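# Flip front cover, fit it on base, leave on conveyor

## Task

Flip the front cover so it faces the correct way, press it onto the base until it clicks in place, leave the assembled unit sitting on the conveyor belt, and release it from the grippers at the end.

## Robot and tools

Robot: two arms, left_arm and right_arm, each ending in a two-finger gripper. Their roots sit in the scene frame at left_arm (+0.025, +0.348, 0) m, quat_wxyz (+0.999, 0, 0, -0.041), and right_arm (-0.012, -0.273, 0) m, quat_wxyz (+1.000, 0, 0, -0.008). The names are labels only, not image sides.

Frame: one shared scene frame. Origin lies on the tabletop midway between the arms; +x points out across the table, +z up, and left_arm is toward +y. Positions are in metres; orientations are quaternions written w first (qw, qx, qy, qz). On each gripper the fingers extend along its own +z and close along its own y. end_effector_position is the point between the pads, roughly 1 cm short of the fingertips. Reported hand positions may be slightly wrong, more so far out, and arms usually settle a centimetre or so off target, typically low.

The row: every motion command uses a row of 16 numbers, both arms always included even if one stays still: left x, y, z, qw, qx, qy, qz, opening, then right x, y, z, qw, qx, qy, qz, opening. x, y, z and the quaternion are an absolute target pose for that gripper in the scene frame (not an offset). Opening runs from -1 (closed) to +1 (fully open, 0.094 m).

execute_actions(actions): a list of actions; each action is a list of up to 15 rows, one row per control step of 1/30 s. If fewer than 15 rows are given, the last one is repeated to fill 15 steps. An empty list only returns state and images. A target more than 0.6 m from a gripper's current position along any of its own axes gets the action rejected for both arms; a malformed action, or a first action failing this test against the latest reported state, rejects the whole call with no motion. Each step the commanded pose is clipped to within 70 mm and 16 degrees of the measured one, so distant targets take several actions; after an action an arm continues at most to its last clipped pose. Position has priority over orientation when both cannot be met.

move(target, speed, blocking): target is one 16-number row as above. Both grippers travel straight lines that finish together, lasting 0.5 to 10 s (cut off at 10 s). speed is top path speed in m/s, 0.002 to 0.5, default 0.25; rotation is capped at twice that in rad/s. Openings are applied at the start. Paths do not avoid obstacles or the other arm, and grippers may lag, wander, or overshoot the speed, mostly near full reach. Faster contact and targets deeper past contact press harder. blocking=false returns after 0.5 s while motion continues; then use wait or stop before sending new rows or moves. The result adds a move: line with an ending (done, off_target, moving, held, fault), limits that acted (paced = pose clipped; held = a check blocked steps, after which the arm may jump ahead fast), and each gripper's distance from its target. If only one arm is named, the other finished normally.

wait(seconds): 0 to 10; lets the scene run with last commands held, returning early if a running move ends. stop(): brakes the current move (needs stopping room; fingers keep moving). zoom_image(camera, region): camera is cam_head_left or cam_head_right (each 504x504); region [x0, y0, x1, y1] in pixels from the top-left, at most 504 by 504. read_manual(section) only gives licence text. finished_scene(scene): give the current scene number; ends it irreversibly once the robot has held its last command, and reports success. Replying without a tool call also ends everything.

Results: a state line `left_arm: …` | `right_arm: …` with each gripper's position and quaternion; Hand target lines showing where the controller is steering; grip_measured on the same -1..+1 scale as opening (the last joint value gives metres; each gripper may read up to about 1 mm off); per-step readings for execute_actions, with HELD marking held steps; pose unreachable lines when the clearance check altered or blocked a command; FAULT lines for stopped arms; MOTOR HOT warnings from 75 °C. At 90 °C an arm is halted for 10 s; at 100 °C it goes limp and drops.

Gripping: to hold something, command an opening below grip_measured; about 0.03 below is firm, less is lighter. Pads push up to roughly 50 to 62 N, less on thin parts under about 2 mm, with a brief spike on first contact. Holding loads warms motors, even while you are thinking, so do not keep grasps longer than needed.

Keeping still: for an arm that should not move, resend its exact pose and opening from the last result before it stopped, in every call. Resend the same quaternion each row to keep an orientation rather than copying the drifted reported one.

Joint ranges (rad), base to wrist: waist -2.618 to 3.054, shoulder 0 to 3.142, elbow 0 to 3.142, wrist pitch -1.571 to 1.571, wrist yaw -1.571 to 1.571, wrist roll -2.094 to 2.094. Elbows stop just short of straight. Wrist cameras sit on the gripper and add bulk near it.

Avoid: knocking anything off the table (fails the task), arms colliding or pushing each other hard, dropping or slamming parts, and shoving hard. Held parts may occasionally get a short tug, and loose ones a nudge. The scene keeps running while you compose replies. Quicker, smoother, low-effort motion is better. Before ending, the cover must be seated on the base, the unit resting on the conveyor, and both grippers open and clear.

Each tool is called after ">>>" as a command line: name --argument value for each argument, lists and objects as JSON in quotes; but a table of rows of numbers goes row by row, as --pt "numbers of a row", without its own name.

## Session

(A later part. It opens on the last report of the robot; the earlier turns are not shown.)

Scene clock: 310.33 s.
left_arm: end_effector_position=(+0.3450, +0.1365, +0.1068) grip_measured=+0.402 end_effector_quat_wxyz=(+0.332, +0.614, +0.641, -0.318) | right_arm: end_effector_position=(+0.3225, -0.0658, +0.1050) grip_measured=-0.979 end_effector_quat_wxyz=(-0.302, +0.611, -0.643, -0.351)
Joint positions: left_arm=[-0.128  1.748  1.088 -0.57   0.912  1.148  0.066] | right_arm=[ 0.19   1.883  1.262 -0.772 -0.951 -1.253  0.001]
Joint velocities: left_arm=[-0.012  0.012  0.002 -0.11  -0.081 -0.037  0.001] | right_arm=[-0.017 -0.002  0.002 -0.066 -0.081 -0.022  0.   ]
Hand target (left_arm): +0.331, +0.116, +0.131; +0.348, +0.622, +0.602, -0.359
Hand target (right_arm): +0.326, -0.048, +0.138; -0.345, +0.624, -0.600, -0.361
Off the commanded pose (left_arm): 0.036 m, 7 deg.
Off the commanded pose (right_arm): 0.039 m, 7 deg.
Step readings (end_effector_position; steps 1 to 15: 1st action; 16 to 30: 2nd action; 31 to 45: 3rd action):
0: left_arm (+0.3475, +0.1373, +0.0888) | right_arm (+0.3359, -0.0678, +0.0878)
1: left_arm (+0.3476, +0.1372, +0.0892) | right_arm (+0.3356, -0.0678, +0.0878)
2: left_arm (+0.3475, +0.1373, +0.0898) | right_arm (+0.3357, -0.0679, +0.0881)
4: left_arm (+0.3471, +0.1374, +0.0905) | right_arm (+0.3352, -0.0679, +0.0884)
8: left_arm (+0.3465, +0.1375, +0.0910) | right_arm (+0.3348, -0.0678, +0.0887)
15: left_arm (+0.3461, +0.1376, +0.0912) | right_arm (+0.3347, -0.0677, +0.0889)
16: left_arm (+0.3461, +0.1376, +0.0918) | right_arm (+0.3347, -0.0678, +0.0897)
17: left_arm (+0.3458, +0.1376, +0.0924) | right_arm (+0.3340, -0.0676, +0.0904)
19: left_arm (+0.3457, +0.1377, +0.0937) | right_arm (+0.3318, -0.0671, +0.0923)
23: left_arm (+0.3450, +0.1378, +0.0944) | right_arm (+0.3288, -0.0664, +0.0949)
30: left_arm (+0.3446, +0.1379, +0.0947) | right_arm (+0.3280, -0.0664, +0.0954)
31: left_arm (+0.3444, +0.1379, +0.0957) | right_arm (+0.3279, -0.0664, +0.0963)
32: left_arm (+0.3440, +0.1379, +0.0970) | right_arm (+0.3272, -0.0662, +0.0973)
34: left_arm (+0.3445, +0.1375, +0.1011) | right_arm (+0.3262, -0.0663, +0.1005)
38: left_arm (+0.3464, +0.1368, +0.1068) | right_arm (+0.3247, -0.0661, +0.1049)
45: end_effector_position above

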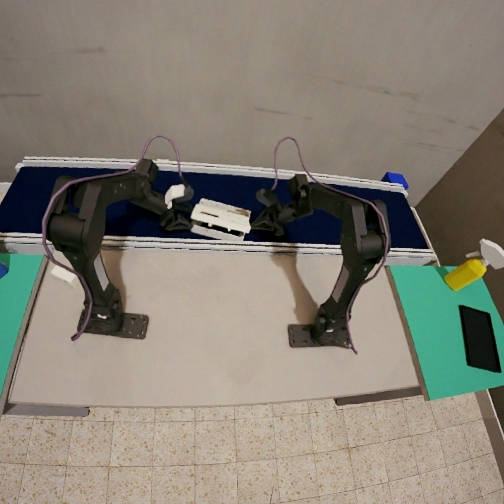

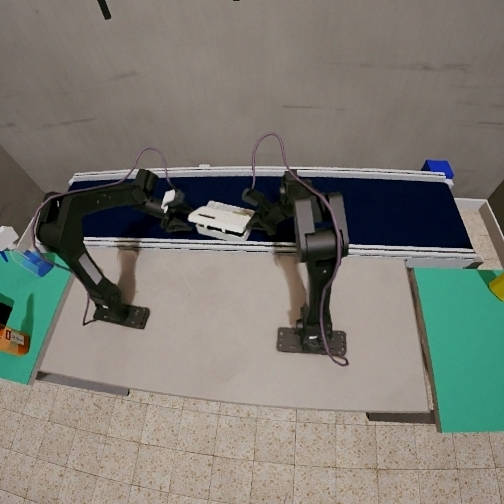

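>>> execute_actions --actions '[[[0.318,0.115,0.115,0.347,0.623,0.601,-0.36,0.4, 0.312,-0.046,0.118,0.347,-0.623,0.601,0.36,-1]],[[0.312,0.115,0.105,0.347,0.623,0.601,-0.36,0.4, 0.306,-0.046,0.108,0.347,-0.623,0.601,0.36,-1]],[[0.308,0.115,0.095,0.347,0.623,0.601,-0.36,0.4, 0.302,-0.046,0.098,0.347,-0.623,0.601,0.36,-1]],[[0.305,0.115,0.085,0.347,0.623,0.601,-0.36,0.4, 0.30,-0.046,0.088,0.347,-0.623,0.601,0.36,-1]]]'

>>> zoom_image --camera "cam_head_left" --region '[140,150,300,280]'

>>> zoom_image --camera "cam_head_right" --region '[140,150,300,280]'

Scene clock: 320.87 s.
left_arm: end_effector_position=(+0.3302, +0.1345, +0.0776) grip_measured=+0.402 end_effector_quat_wxyz=(+0.349, +0.620, +0.631, -0.309) | right_arm: end_effector_position=(+0.2959, -0.0634, +0.0725) grip_measured=-0.980 end_effector_quat_wxyz=(-0.304, +0.613, -0.637, -0.355)
Joint positions: left_arm=[-0.144  1.732  0.921 -0.358  0.909  1.127  0.066] | right_arm=[ 0.208  1.854  1.071 -0.594 -0.959 -1.24   0.001]
Joint velocities: left_arm=[-0.007 -0.002  0.002 -0.022  0.007 -0.066  0.   ] | right_arm=[ 0.002 -0.012 -0.017  0.022 -0.007 -0.022 -0.   ]
Hand target (left_arm): +0.306, +0.117, +0.085; +0.347, +0.623, +0.603, -0.359
Hand target (right_arm): +0.299, -0.047, +0.089; -0.344, +0.626, -0.600, -0.362
Off the commanded pose (left_arm): 0.033 m, 7 deg.
Off the commanded pose (right_arm): 0.024 m, 7 deg.
Step readings (end_effector_position; steps 1 to 15: 1st action; 16 to 30: 2nd action; 31 to 45: 3rd action; 46 to 60: 4th action):
0: left_arm (+0.3445, +0.1366, +0.1066) | right_arm (+0.3225, -0.0658, +0.1050)
1: left_arm (+0.3445, +0.1365, +0.1059) | right_arm (+0.3220, -0.0657, +0.1041)
2: left_arm (+0.3432, +0.1365, +0.1048) | right_arm (+0.3201, -0.0656, +0.1028)
4: left_arm (+0.3387, +0.1364, +0.1011) | right_arm (+0.3141, -0.0652, +0.0991)
8: left_arm (+0.3356, +0.1366, +0.0974) | right_arm (+0.3099, -0.0647, +0.0948)
15: left_arm (+0.3382, +0.1361, +0.0982) | right_arm (+0.3108, -0.0645, +0.0948)
16: left_arm (+0.3384, +0.1361, +0.0975) | right_arm (+0.3106, -0.0646, +0.0941)
17: left_arm (+0.3375, +0.1361, +0.0962) | right_arm (+0.3095, -0.0645, +0.0928)
19: left_arm (+0.3335, +0.1360, +0.0923) | right_arm (+0.3061, -0.0645, +0.0892)
23: left_arm (+0.3299, +0.1363, +0.0882) | right_arm (+0.3036, -0.0648, +0.0856)
30: left_arm (+0.3323, +0.1359, +0.0889) | right_arm (+0.3045, -0.0647, +0.0857)
31: left_arm (+0.3326, +0.1358, +0.0882) | right_arm (+0.3043, -0.0647, +0.0848)
32: left_arm (+0.3324, +0.1359, +0.0869) | right_arm (+0.3036, -0.0644, +0.0839)
34: left_arm (+0.3296, +0.1362, +0.0832) | right_arm (+0.3006, -0.0639, +0.0812)
38: left_arm (+0.3273, +0.1360, +0.0804) | right_arm (+0.2975, -0.0637, +0.0780)
45: left_arm (+0.3294, +0.1357, +0.0810) | right_arm (+0.2983, -0.0635, +0.0783)
46: left_arm (+0.3298, +0.1356, +0.0804) | right_arm (+0.2982, -0.0634, +0.0777)
47: left_arm (+0.3297, +0.1356, +0.0794) | right_arm (+0.2978, -0.0631, +0.0771)
49: left_arm (+0.3291, +0.1353, +0.0783) | right_arm (+0.2962, -0.0634, +0.0747)
53: left_arm (+0.3295, +0.1347, +0.0777) | right_arm (+0.2954, -0.0635, +0.0727)
60: end_effector_position above

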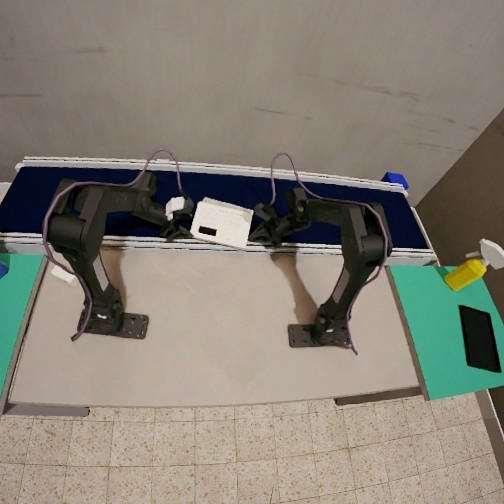

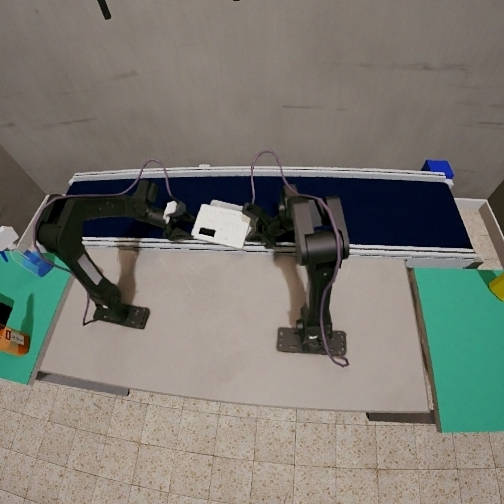

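Region (140, 150, 300, 280) of cam_head_left's 504x504 image, scaled by 3.150, with more detail than that image has; it fills the top 410 rows of this view, and the rest is white.

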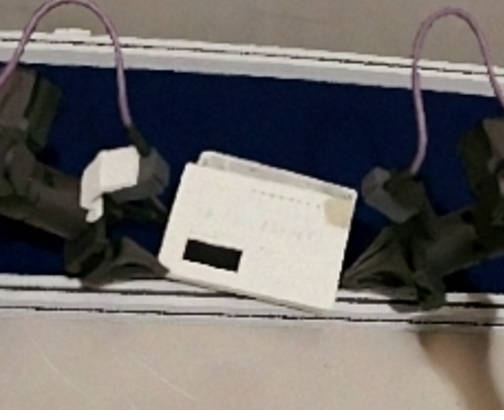

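Region (140, 150, 300, 280) of cam_head_right's 504x504 image, scaled by 3.150, with more detail than that image has; it fills the top 410 rows of this view, and the rest is white.

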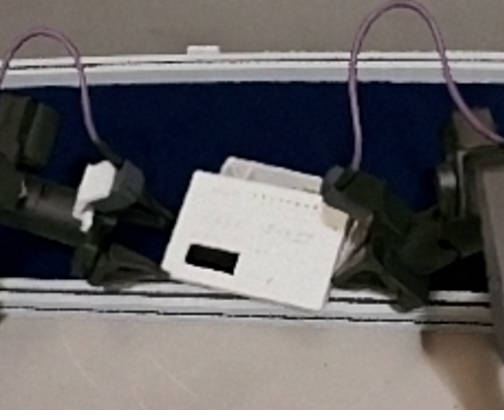

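Releasing to see how it rests.

>>> move --target '[0.33,0.2,0.085,0.347,0.623,0.601,-0.36,0.4, 0.30,-0.13,0.085,0.347,-0.623,0.601,0.36,-1]' --speed 0.05

>>> zoom_image --camera "cam_head_left" --region '[140,150,300,280]'

>>> zoom_image --camera "cam_head_right" --region '[140,150,300,280]'

Scene clock: 327.57 s.
left_arm: end_effector_position=(+0.3262, +0.2009, +0.0817) grip_measured=+0.402 end_effector_quat_wxyz=(+0.343, +0.628, +0.605, -0.349) | right_arm: end_effector_position=(+0.2943, -0.1297, +0.0816) grip_measured=-0.980 end_effector_quat_wxyz=(-0.342, +0.628, -0.604, -0.352)
Joint positions: left_arm=[ 0.096  1.851  1.079 -0.869  1.021  1.662  0.066] | right_arm=[-0.017  1.884  1.12  -0.915 -1.023 -1.702  0.001]
Joint velocities: left_arm=[-0.007 -0.007  0.022 -0.022  0.007  0.095  0.   ] | right_arm=[ 0.007 -0.002  0.012 -0.051 -0.037  0.007 -0.   ]
Hand target (left_arm): +0.329, +0.200, +0.085; +0.348, +0.622, +0.601, -0.360
Hand target (right_arm): +0.300, -0.130, +0.085; -0.349, +0.622, -0.601, -0.360
Off the commanded pose (left_arm): 0.005 m, 2 deg.
Off the commanded pose (right_arm): 0.007 m, 1 deg.
move: done

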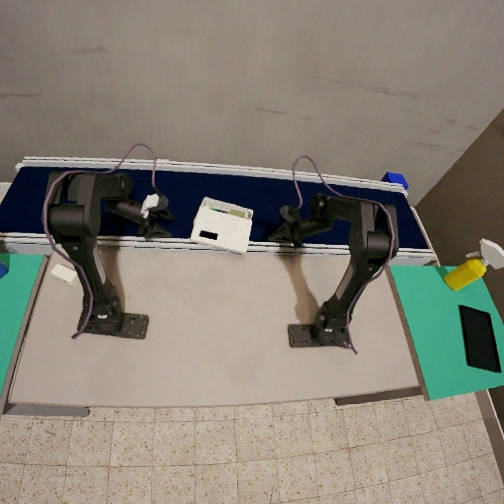

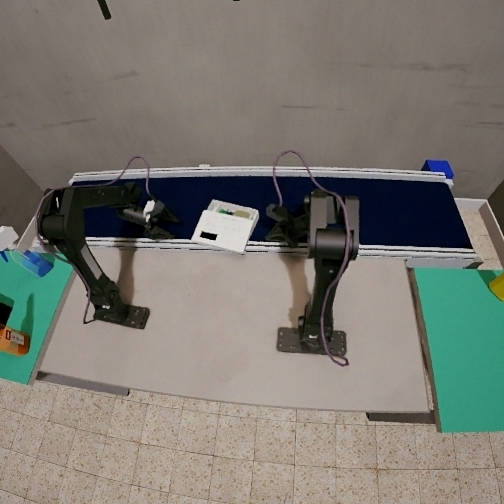

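Region (140, 150, 300, 280) of cam_head_left's 504x504 image, scaled by 3.150, with more detail than that image has; it fills the top 410 rows of this view, and the rest is white.

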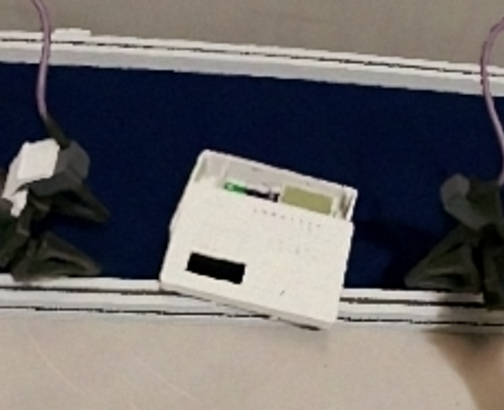

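Region (140, 150, 300, 280) of cam_head_right's 504x504 image, scaled by 3.150, with more detail than that image has; it fills the top 410 rows of this view, and the rest is white.

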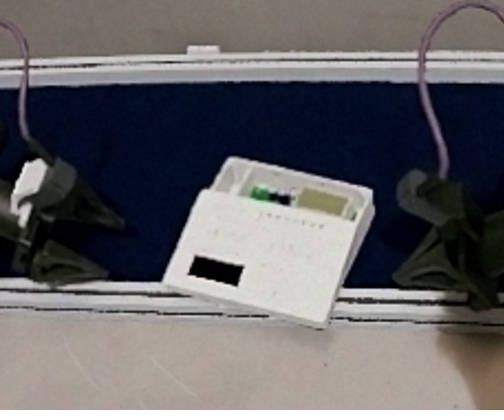

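>>> move --target '[0.2,0.2,0.15,0.5,0.3,0.75,-0.2,0.4, 0.355,-0.03,0.125,0.347,-0.623,0.601,0.36,-1]' --speed 0.15

>>> move --target '[0.17,0.08,0.10,0.516,0.573,0.480,0.418,0.0, 0.355,-0.02,0.085,0.347,-0.623,0.601,0.36,-1]' --speed 0.15

>>> zoom_image --camera "cam_head_left" --region '[130,170,310,320]'

>>> zoom_image --camera "cam_head_right" --region '[130,170,310,320]'

Scene clock: 342.30 s.
left_arm: end_effector_position=(+0.2034, +0.1960, +0.1547) grip_measured=+0.402 end_effector_quat_wxyz=(+0.515, +0.316, +0.771, -0.202) | right_arm: end_effector_position=(+0.3494, -0.0362, +0.1211) grip_measured=-0.980 end_effector_quat_wxyz=(-0.339, +0.622, -0.607, -0.359)
Joint positions: left_arm=[-0.508  0.24   0.281 -0.445  0.158  0.083  0.066] | right_arm=[ 0.237  1.956  1.379 -0.699 -1.006 -1.211  0.001]
Joint velocities: left_arm=[ 0.002 -0.007  0.017 -0.037 -0.007  0.007 -0.   ] | right_arm=[-0.027 -0.002 -0.007  0.022 -0.007 -0.007  0.   ]
Hand target (left_arm): +0.201, +0.198, +0.152; +0.514, +0.311, +0.774, -0.202
Hand target (right_arm): +0.356, -0.031, +0.124; -0.346, +0.624, -0.601, -0.360
Off the commanded pose (left_arm): 0.007 m, 1 deg.
Off the commanded pose (right_arm): 0.009 m, 1 deg.
move: done

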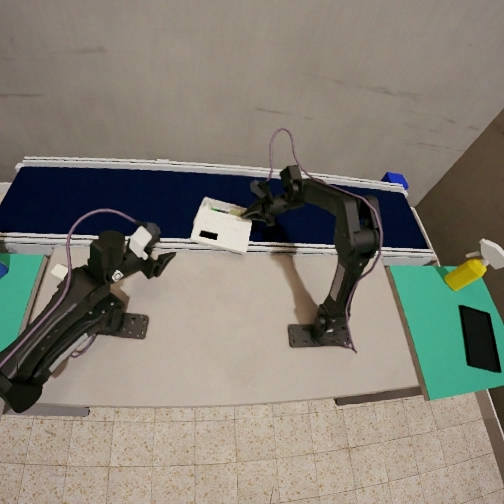

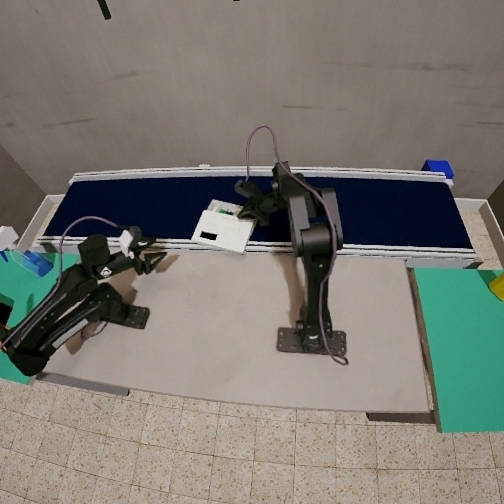

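Scene clock: 347.73 s.
left_arm: end_effector_position=(+0.1717, +0.0853, +0.0946) grip_measured=+0.002 end_effector_quat_wxyz=(+0.507, +0.581, +0.481, +0.418) | right_arm: end_effector_position=(+0.3642, -0.0226, +0.1039) grip_measured=-0.980 end_effector_quat_wxyz=(-0.366, +0.630, -0.593, -0.342)
Joint positions: left_arm=[-1.61   1.667  0.516  0.037 -1.418  0.459  0.047] | right_arm=[ 0.263  1.998  1.343 -0.506 -0.997 -1.159  0.001]
Joint velocities: left_arm=[ 0.002  0.012 -0.017  0.051  0.037  0.066  0.   ] | right_arm=[ 0.002 -0.002 -0.012  0.007 -0.007 -0.037 -0.001]
Hand target (left_arm): +0.170, +0.080, +0.099; +0.515, +0.573, +0.479, +0.422
Hand target (right_arm): +0.354, -0.021, +0.086; -0.347, +0.623, -0.601, -0.360
Off the commanded pose (left_arm): 0.008 m, 1 deg.
Off the commanded pose (right_arm): 0.021 m, 3 deg.
move: off_target (right_arm)

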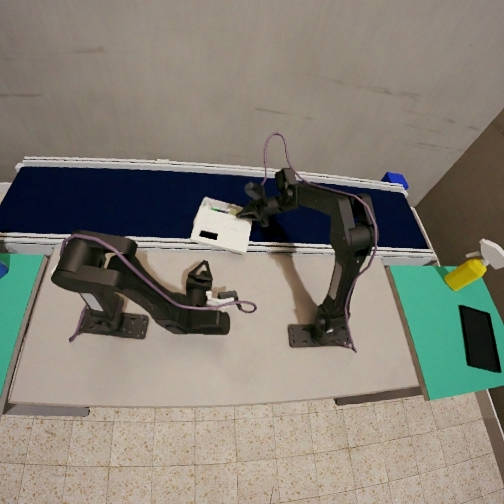

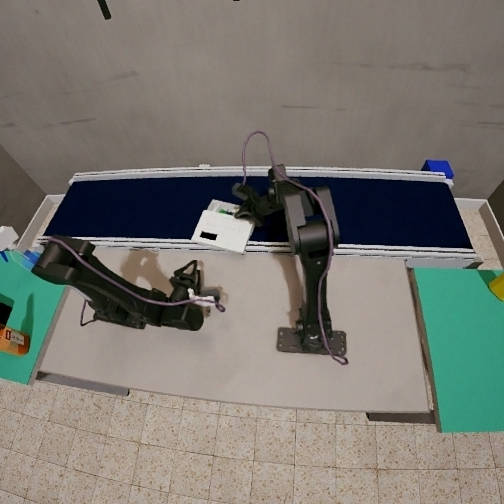

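Region (130, 170, 310, 320) of cam_head_left's 504x504 image, scaled by 2.800, with more detail than that image has.

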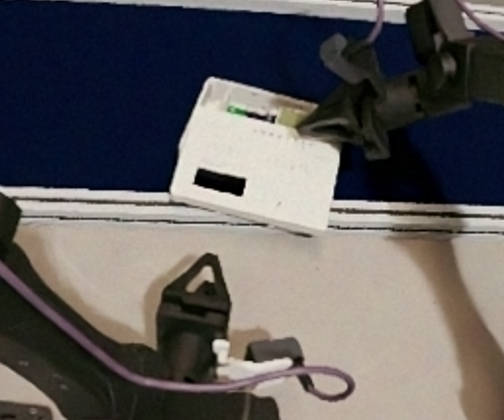

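Region (130, 170, 310, 320) of cam_head_right's 504x504 image, scaled by 2.800, with more detail than that image has.

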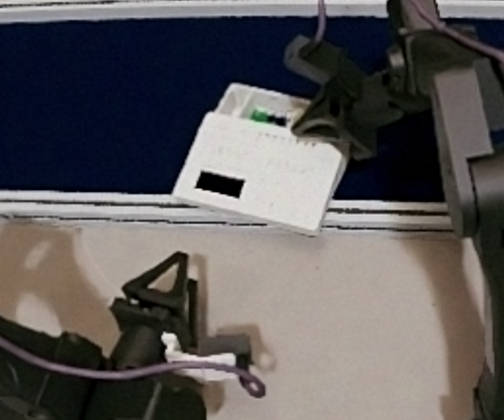

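>>> move --target '[0.235,0.052,0.064,0.516,0.573,0.480,0.418,0.0, 0.355,-0.02,0.088,0.347,-0.623,0.601,0.36,-1]' --speed 0.06

>>> zoom_image --camera "cam_head_left" --region '[160,190,290,300]'

>>> zoom_image --camera "cam_head_right" --region '[160,190,290,300]'

Scene clock: 357.33 s.
left_arm: end_effector_position=(+0.2344, +0.0451, +0.0737) grip_measured=+0.002 end_effector_quat_wxyz=(+0.527, +0.561, +0.489, +0.409) | right_arm: end_effector_position=(+0.3648, -0.0230, +0.1031) grip_measured=-0.980 end_effector_quat_wxyz=(-0.365, +0.630, -0.595, -0.340)
Joint positions: left_arm=[-1.362  2.009  0.489  1.187 -1.233  1.199  0.047] | right_arm=[ 0.263  1.998  1.343 -0.506 -0.991 -1.156  0.001]
Joint velocities: left_arm=[-0.002  0.002  0.002 -0.007 -0.007  0.022 -0.   ] | right_arm=[-0.007 -0.017  0.002  0.051 -0.066  0.037 -0.   ]
Hand target (left_arm): +0.235, +0.053, +0.063; +0.515, +0.574, +0.481, +0.417
Hand target (right_arm): +0.355, -0.020, +0.089; -0.347, +0.623, -0.601, -0.360
Off the commanded pose (left_arm): 0.012 m, 2 deg.
Off the commanded pose (right_arm): 0.018 m, 3 deg.
move: off_target (left_arm, right_arm)

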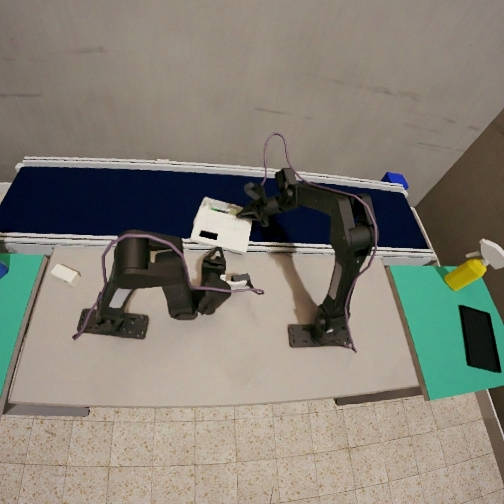

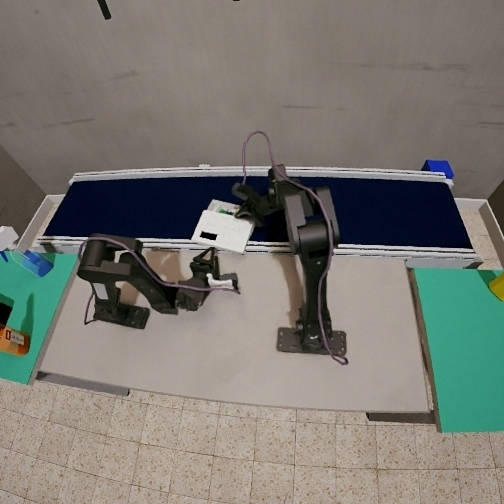

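Region (160, 190, 290, 300) of cam_head_left's 504x504 image, scaled by 3.877, with more detail than that image has; it fills the top 426 rows of this view, and the rest is white.

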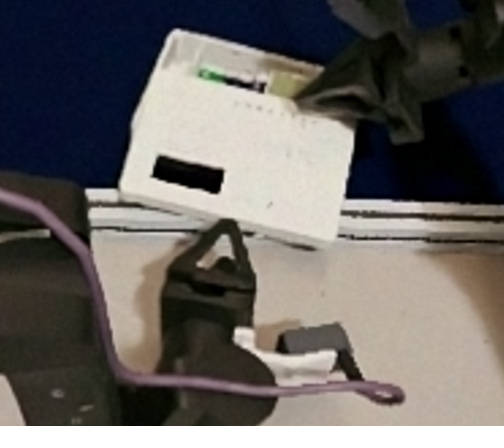

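Region (160, 190, 290, 300) of cam_head_right's 504x504 image, scaled by 3.877, with more detail than that image has; it fills the top 426 rows of this view, and the rest is white.

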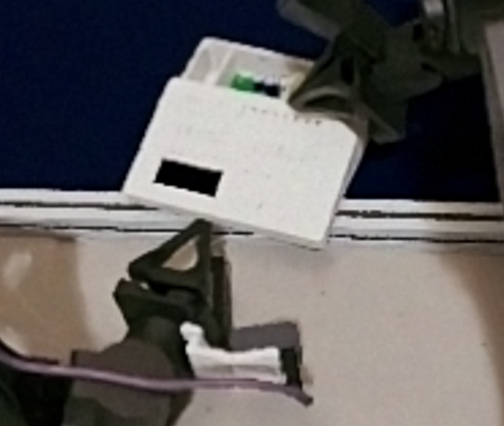

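>>> move --target '[0.262,0.046,0.068,0.516,0.573,0.480,0.418,0.5, 0.355,-0.02,0.088,0.347,-0.623,0.601,0.36,-1]' --speed 0.03

>>> zoom_image --camera "cam_head_right" --region '[160,190,290,300]'

Scene clock: 363.07 s.
left_arm: end_effector_position=(+0.2597, +0.0500, +0.0709) grip_measured=+0.498 end_effector_quat_wxyz=(+0.516, +0.571, +0.482, +0.419) | right_arm: end_effector_position=(+0.3651, -0.0234, +0.1025) grip_measured=-0.980 end_effector_quat_wxyz=(-0.364, +0.630, -0.597, -0.338)
Joint positions: left_arm=[-1.268  2.031  0.489  1.253 -1.148  1.286  0.07 ] | right_arm=[ 0.263  1.998  1.343 -0.506 -0.986 -1.156  0.001]
Joint velocities: left_arm=[-0.002 -0.002 -0.012  0.037 -0.007 -0.007 -0.001] | right_arm=[ 0.002  0.012  0.007 -0.007 -0.037  0.007  0.001]
Hand target (left_arm): +0.262, +0.046, +0.068; +0.516, +0.573, +0.481, +0.418
Hand target (right_arm): +0.355, -0.020, +0.089; -0.347, +0.623, -0.602, -0.360
Off the commanded pose (left_arm): 0.005 m, 0 deg.
Off the commanded pose (right_arm): 0.018 m, 3 deg.
move: off_target (right_arm)

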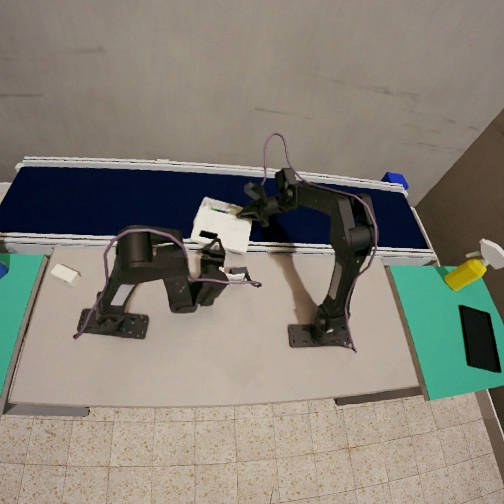

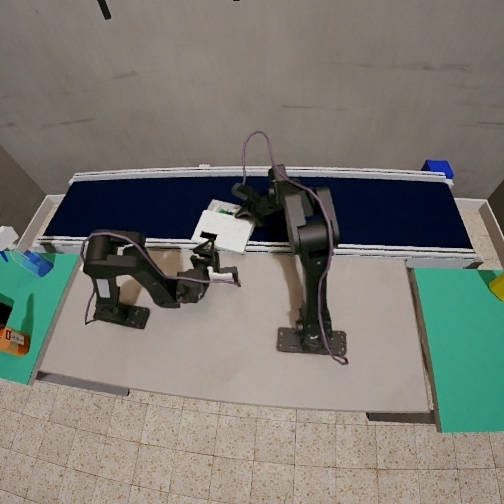

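Region (160, 190, 290, 300) of cam_head_right's 504x504 image, scaled by 3.877, with more detail than that image has; it fills the top 426 rows of this view, and the rest is white.

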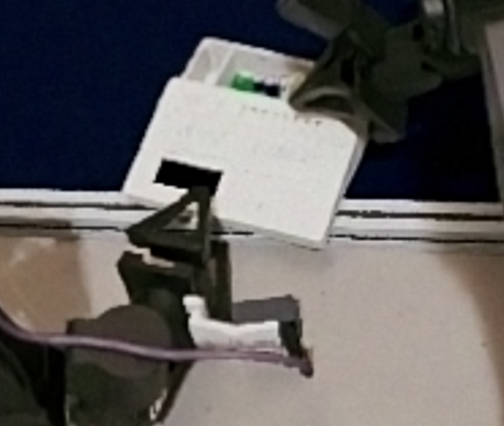

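>>> move --target '[0.295,0.036,0.069,0.516,0.573,0.480,0.418,0.5, 0.355,-0.02,0.088,0.347,-0.623,0.601,0.36,-1]' --speed 0.02

>>> move --target '[0.295,0.036,0.075,0.516,0.573,0.480,0.418,-0.1, 0.355,-0.02,0.088,0.347,-0.623,0.601,0.36,-1]' --speed 0.02

>>> zoom_image --camera "cam_head_right" --region '[160,190,290,300]'

>>> zoom_image --camera "cam_head_left" --region '[160,190,290,300]'

Scene clock: 372.63 s.
left_arm: end_effector_position=(+0.2788, +0.0466, +0.0706) grip_measured=+0.498 end_effector_quat_wxyz=(+0.508, +0.580, +0.473, +0.427) | right_arm: end_effector_position=(+0.3651, -0.0234, +0.1025) grip_measured=-0.980 end_effector_quat_wxyz=(-0.364, +0.630, -0.597, -0.338)
Joint positions: left_arm=[-1.203  2.054  0.52   1.276 -1.083  1.356  0.07 ] | right_arm=[ 0.263  1.998  1.343 -0.506 -0.986 -1.156  0.001]
Joint velocities: left_arm=[-0.007  0.012  0.007 -0.095 -0.022 -0.007 -0.001] | right_arm=[ 0.012 -0.002  0.002 -0.051  0.007 -0.037  0.   ]
Hand target (left_arm): +0.294, +0.038, +0.069; +0.516, +0.573, +0.480, +0.418
Hand target (right_arm): +0.355, -0.020, +0.089; -0.347, +0.623, -0.601, -0.360
Off the commanded pose (left_arm): 0.019 m, 2 deg.
Off the commanded pose (right_arm): 0.018 m, 3 deg.
move: off_target (left_arm, right_arm)

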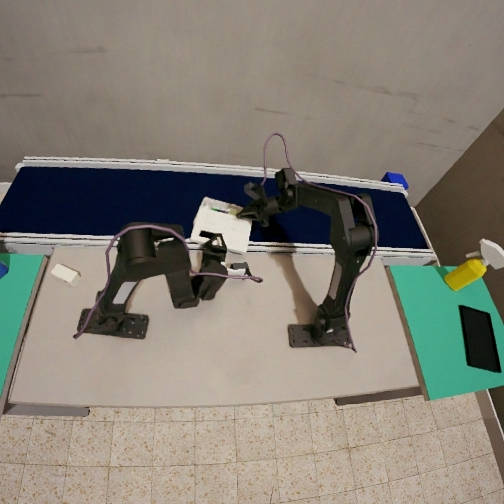

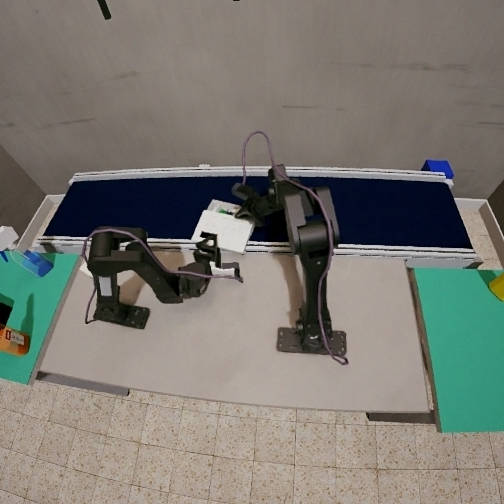

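Scene clock: 374.33 s.
left_arm: end_effector_position=(+0.2913, +0.0415, +0.0754) grip_measured=-0.098 end_effector_quat_wxyz=(+0.515, +0.573, +0.479, +0.421) | right_arm: end_effector_position=(+0.3652, -0.0234, +0.1024) grip_measured=-0.980 end_effector_quat_wxyz=(-0.364, +0.630, -0.597, -0.338)
Joint positions: left_arm=[-1.167  2.054  0.553  1.267 -1.048  1.356  0.042] | right_arm=[ 0.263  1.998  1.343 -0.506 -0.986 -1.156  0.001]
Joint velocities: left_arm=[-0.012  0.007 -0.027 -0.037  0.007 -0.007  0.001] | right_arm=[-0.012 -0.002  0.002  0.007  0.007  0.022  0.   ]
Hand target (left_arm): +0.295, +0.036, +0.075; +0.516, +0.573, +0.480, +0.418
Hand target (right_arm): +0.355, -0.020, +0.089; -0.347, +0.623, -0.602, -0.360
Off the commanded pose (left_arm): 0.007 m, 0 deg.
Off the commanded pose (right_arm): 0.018 m, 3 deg.
move: off_target (right_arm)

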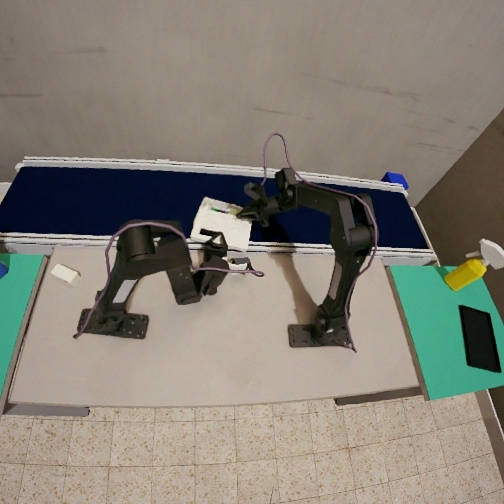

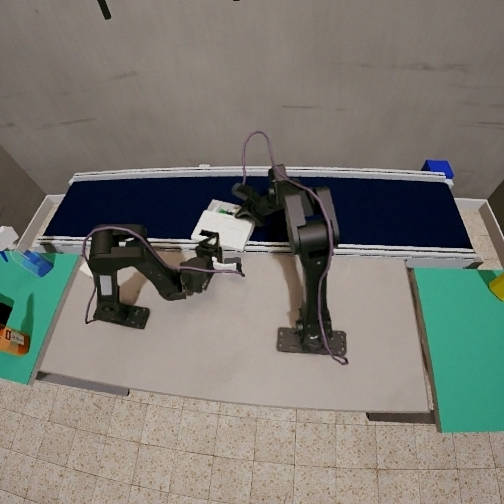

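Region (160, 190, 290, 300) of cam_head_right's 504x504 image, scaled by 3.877, with more detail than that image has; it fills the top 426 rows of this view, and the rest is white.

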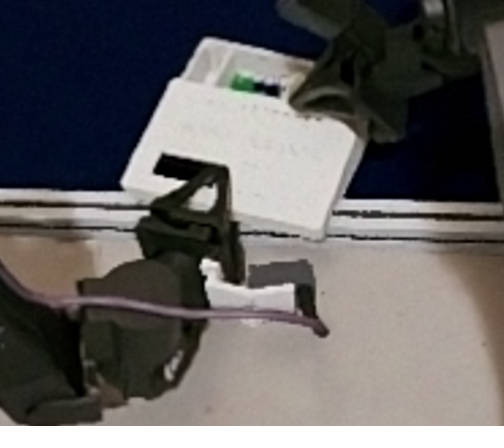

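Region (160, 190, 290, 300) of cam_head_left's 504x504 image, scaled by 3.877, with more detail than that image has; it fills the top 426 rows of this view, and the rest is white.

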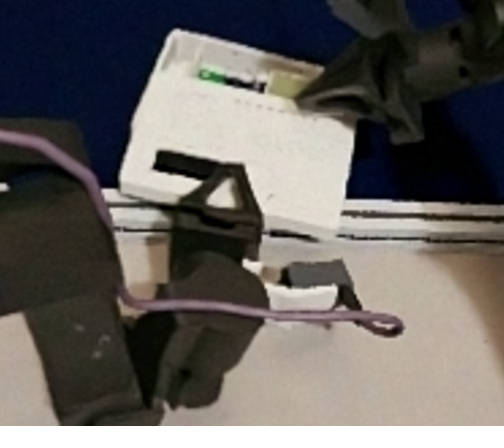

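>>> move --target '[0.297,0.036,0.09,0.516,0.573,0.480,0.418,-0.75, 0.355,-0.05,0.13,0.347,-0.623,0.601,0.36,-1]' --speed 0.04

>>> move --target '[0.27,0.06,0.16,0.516,0.573,0.480,0.418,-0.75, 0.33,-0.2,0.15,0.347,-0.623,0.601,0.36,-1]' --speed 0.1

>>> zoom_image --camera "cam_head_right" --region '[130,160,310,310]'

Scene clock: 382.93 s.
left_arm: end_effector_position=(+0.2933, +0.0440, +0.0800) grip_measured=-0.646 end_effector_quat_wxyz=(+0.505, +0.579, +0.477, +0.427) | right_arm: end_effector_position=(+0.3506, -0.0496, +0.1061) grip_measured=-0.980 end_effector_quat_wxyz=(-0.326, +0.619, -0.615, -0.365)
Joint positions: left_arm=[-1.159  2.015  0.553  1.208 -1.047  1.362  0.017] | right_arm=[ 0.203  1.998  1.389 -0.756 -1.009 -1.276  0.001]
Joint velocities: left_arm=[-0.017 -0.007  0.017  0.037  0.022  0.007 -0.   ] | right_arm=[-0.007  0.007 -0.017  0.022  0.081 -0.022 -0.   ]
Hand target (left_arm): +0.297, +0.036, +0.090; +0.517, +0.573, +0.480, +0.418
Hand target (right_arm): +0.355, -0.050, +0.130; -0.347, +0.623, -0.601, -0.360
Off the commanded pose (left_arm): 0.013 m, 2 deg.
Off the commanded pose (right_arm): 0.024 m, 3 deg.
move: off_target (left_arm, right_arm)

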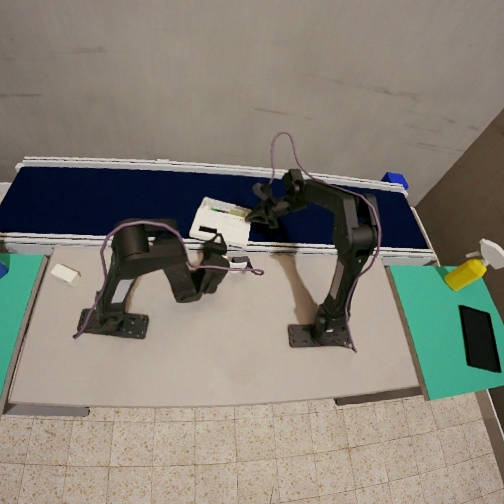

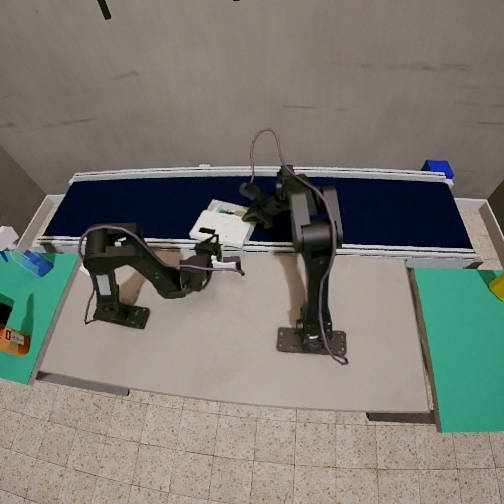

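Scene clock: 385.10 s.
left_arm: end_effector_position=(+0.2723, +0.0552, +0.1537) grip_measured=-0.654 end_effector_quat_wxyz=(+0.509, +0.585, +0.471, +0.421) | right_arm: end_effector_position=(+0.3258, -0.1986, +0.1476) grip_measured=-0.980 end_effector_quat_wxyz=(-0.346, +0.623, -0.604, -0.357)
Joint positions: left_arm=[-1.213  1.611  0.536  0.803 -1.078  1.343  0.016] | right_arm=[-0.214  2.019  1.561 -1.528 -0.985 -2.057  0.001]
Joint velocities: left_arm=[-0.012 -0.002  0.007 -0.081 -0.037 -0.007 -0.001] | right_arm=[ 0.002  0.007  0.027 -0.066 -0.022 -0.095  0.   ]
Hand target (left_arm): +0.270, +0.059, +0.160; +0.516, +0.573, +0.480, +0.418
Hand target (right_arm): +0.330, -0.199, +0.151; -0.350, +0.622, -0.602, -0.359
Off the commanded pose (left_arm): 0.008 m, 2 deg.
Off the commanded pose (right_arm): 0.005 m, 0 deg.
move: done

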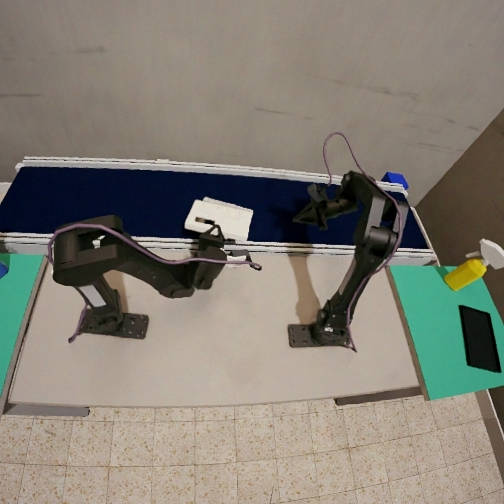

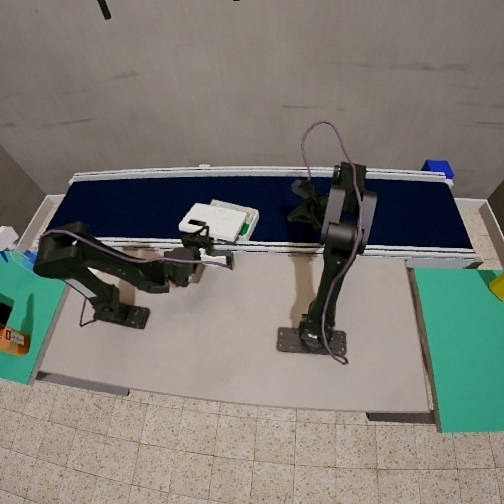

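Region (130, 160, 310, 310) of cam_head_right's 504x504 image, scaled by 2.800, with more detail than that image has.

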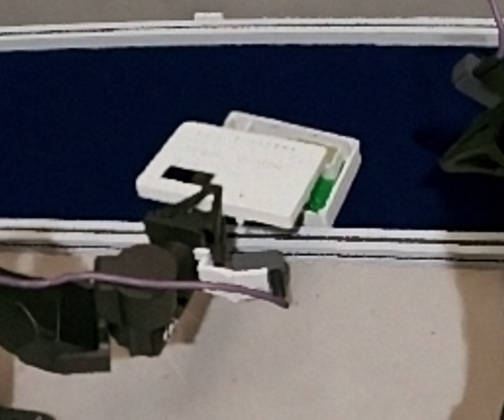

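>>> move --target '[0.22,0.10,0.2,0.707,0.707,0,0,-0.75, 0.25,-0.15,0.2,0.6,-0.6,0.37,-0.37,0.3]' --speed 0.2

>>> move --target '[0.22,0.10,0.2,0.707,0.707,0,0,-0.75, 0.22,-0.05,0.2,0.707,-0.707,0,0,0.3]' --speed 0.2

>>> zoom_image --camera "cam_head_right" --region '[130,160,310,310]'

>>> zoom_image --camera "cam_head_left" --region '[130,160,310,310]'

Scene clock: 401.13 s.
left_arm: end_effector_position=(+0.2160, +0.1003, +0.1959) grip_measured=-0.654 end_effector_quat_wxyz=(+0.709, +0.705, +0.002, +0.003) | right_arm: end_effector_position=(+0.2542, -0.1493, +0.1994) grip_measured=+0.297 end_effector_quat_wxyz=(+0.601, -0.607, +0.369, -0.366)
Joint positions: left_arm=[-0.273  1.324  0.284  1.057  1.208  1.556  0.016] | right_arm=[ 0.377  0.603  0.095  0.5   -0.116 -1.573  0.061]
Joint velocities: left_arm=[ 0.007 -0.002 -0.007  0.022  0.037 -0.007  0.   ] | right_arm=[ 0.002  0.012 -0.012  0.037  0.007 -0.066 -0.   ]
Hand target (left_arm): +0.221, +0.100, +0.201; +0.712, +0.703, +0.000, +0.001
Hand target (right_arm): +0.251, -0.149, +0.198; +0.605, -0.604, +0.366, -0.368
Off the commanded pose (left_arm): 0.006 m, 1 deg.
Off the commanded pose (right_arm): 0.004 m, 1 deg.
move: done

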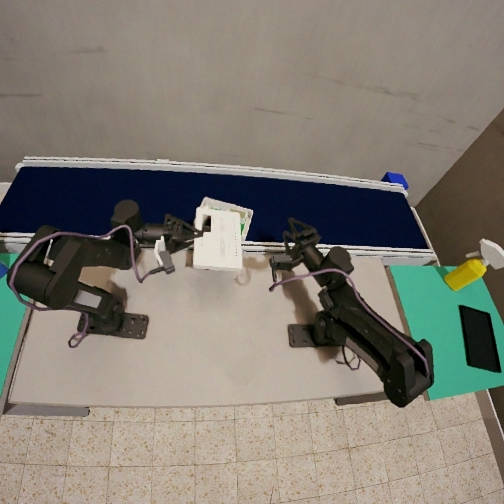

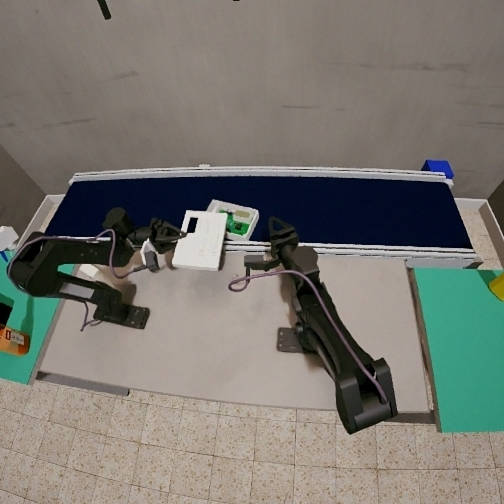

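Scene clock: 404.37 s.
left_arm: end_effector_position=(+0.2157, +0.1003, +0.1922) grip_measured=-0.654 end_effector_quat_wxyz=(+0.706, +0.708, +0.008, -0.005) | right_arm: end_effector_position=(+0.2156, -0.0539, +0.1984) grip_measured=+0.297 end_effector_quat_wxyz=(+0.704, -0.710, +0.010, -0.002)
Joint positions: left_arm=[-0.273  1.324  0.284  1.029  1.21   1.563  0.016] | right_arm=[ 0.192  1.408  0.398  0.96  -1.377 -1.609  0.061]
Joint velocities: left_arm=[-0.012  0.002  0.007  0.022 -0.037  0.051 -0.001] | right_arm=[-0.012 -0.007 -0.012  0.007  0.007 -0.037 -0.   ]
Hand target (left_arm): +0.220, +0.100, +0.200; +0.708, +0.707, +0.000, +0.000
Hand target (right_arm): +0.219, -0.051, +0.201; +0.704, -0.710, +0.002, +0.002
Off the commanded pose (left_arm): 0.009 m, 1 deg.
Off the commanded pose (right_arm): 0.006 m, 1 deg.
move: done

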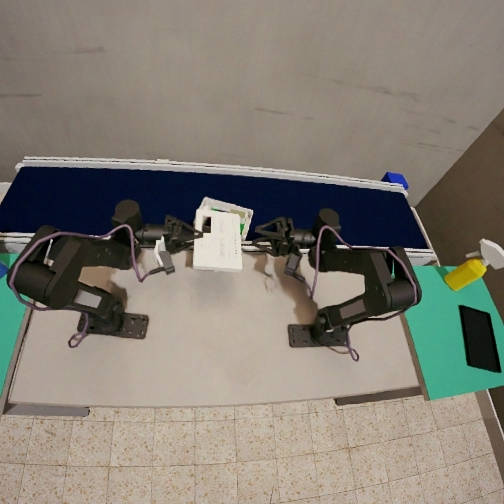

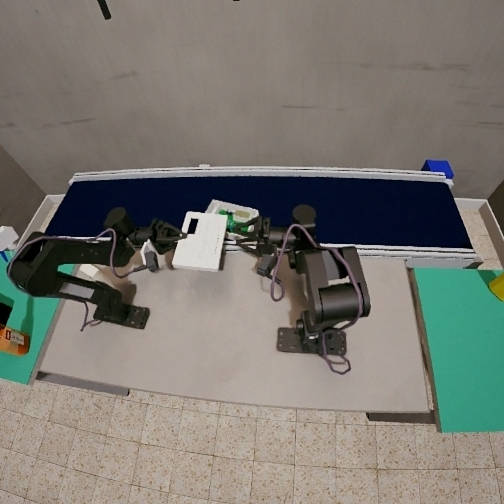

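Region (130, 160, 310, 310) of cam_head_right's 504x504 image, scaled by 2.800, with more detail than that image has.

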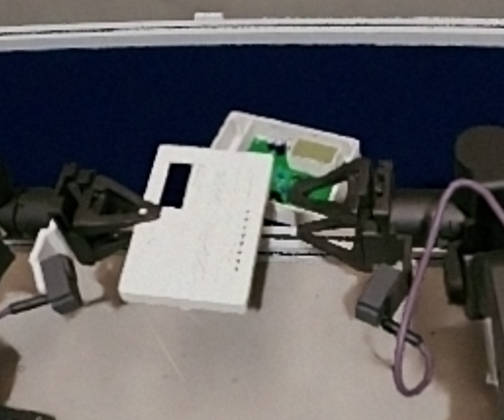

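Region (130, 160, 310, 310) of cam_head_left's 504x504 image, scaled by 2.800, with more detail than that image has.

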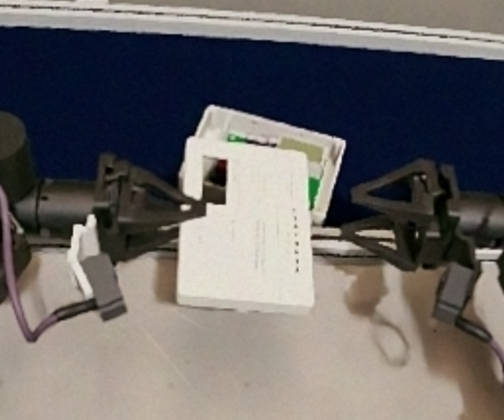

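>>> move --target '[0.22,0.10,0.2,0.707,0.707,0,0,-0.75, 0.21,-0.002,0.193,0.707,-0.707,0,0,0.3]' --speed 0.06

>>> move --target '[0.22,0.10,0.2,0.707,0.707,0,0,-0.75, 0.21,-0.002,0.193,0.707,-0.707,0,0,-0.75]'

>>> zoom_image --camera "cam_head_left" --region '[130,160,310,310]'

Scene clock: 411.83 s.
left_arm: end_effector_position=(+0.2156, +0.1003, +0.1922) grip_measured=-0.654 end_effector_quat_wxyz=(+0.706, +0.708, +0.008, -0.005) | right_arm: end_effector_position=(+0.2052, -0.0067, +0.1912) grip_measured=+0.297 end_effector_quat_wxyz=(+0.706, -0.709, -0.004, -0.004)
Joint positions: left_arm=[-0.273  1.324  0.284  1.029  1.211  1.564  0.016] | right_arm=[ 0.396  1.484  0.398  1.075 -1.189 -1.593  0.061]
Joint velocities: left_arm=[-0.012  0.007 -0.012  0.081  0.037  0.007  0.   ] | right_arm=[ 0.007 -0.002  0.002 -0.007  0.007 -0.037 -0.   ]
Hand target (left_arm): +0.220, +0.100, +0.200; +0.708, +0.707, -0.000, +0.000
Hand target (right_arm): +0.210, -0.003, +0.193; +0.706, -0.708, -0.000, -0.000
Off the commanded pose (left_arm): 0.009 m, 1 deg.
Off the commanded pose (right_arm): 0.007 m, 1 deg.
move: done

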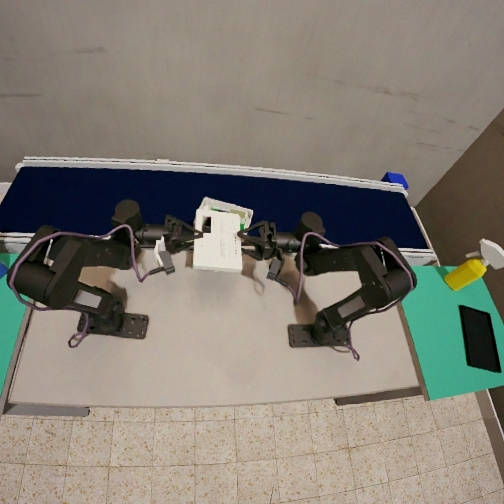

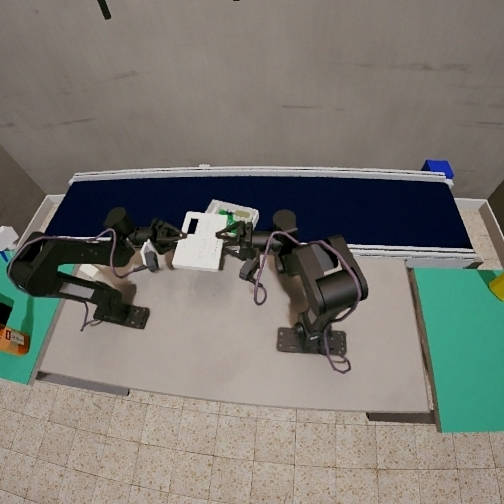

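Scene clock: 412.53 s.
left_arm: end_effector_position=(+0.2164, +0.1003, +0.1982) grip_measured=-0.654 end_effector_quat_wxyz=(+0.710, +0.704, -0.005, +0.006) | right_arm: end_effector_position=(+0.2058, -0.0067, +0.1917) grip_measured=-0.625 end_effector_quat_wxyz=(+0.706, -0.708, -0.002, -0.005)
Joint positions: left_arm=[-0.271  1.324  0.291  1.058  1.215  1.564  0.016] | right_arm=[ 0.396  1.484  0.398  1.079 -1.186 -1.588  0.018]
Joint velocities: left_arm=[-0.012 -0.002 -0.002 -0.022 -0.037 -0.066  0.001] | right_arm=[-0.002 -0.007 -0.007  0.022 -0.037 -0.066 -0.   ]
Hand target (left_arm): +0.220, +0.100, +0.200; +0.708, +0.706, +0.000, -0.000
Hand target (right_arm): +0.210, -0.002, +0.193; +0.707, -0.707, +0.000, +0.000
Off the commanded pose (left_arm): 0.004 m, 1 deg.
Off the commanded pose (right_arm): 0.006 m, 1 deg.
move: done

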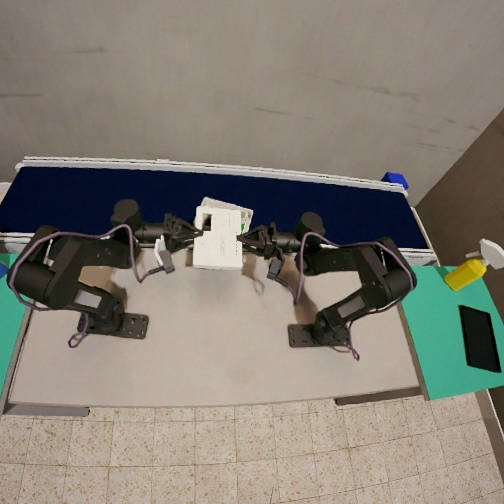

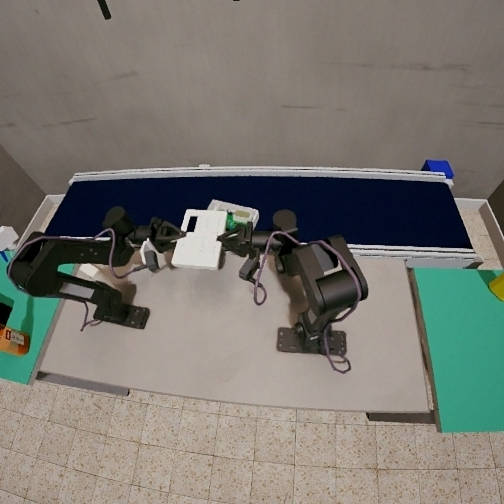

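Region (130, 160, 310, 310) of cam_head_left's 504x504 image, scaled by 2.800, with more detail than that image has.

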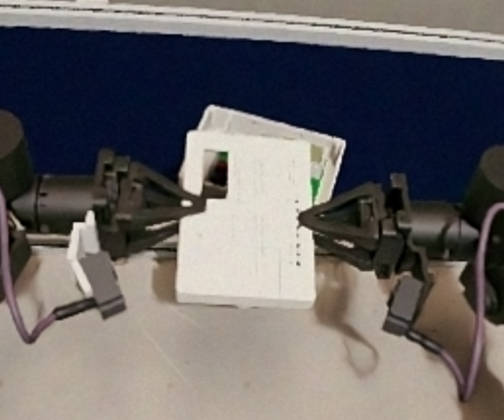

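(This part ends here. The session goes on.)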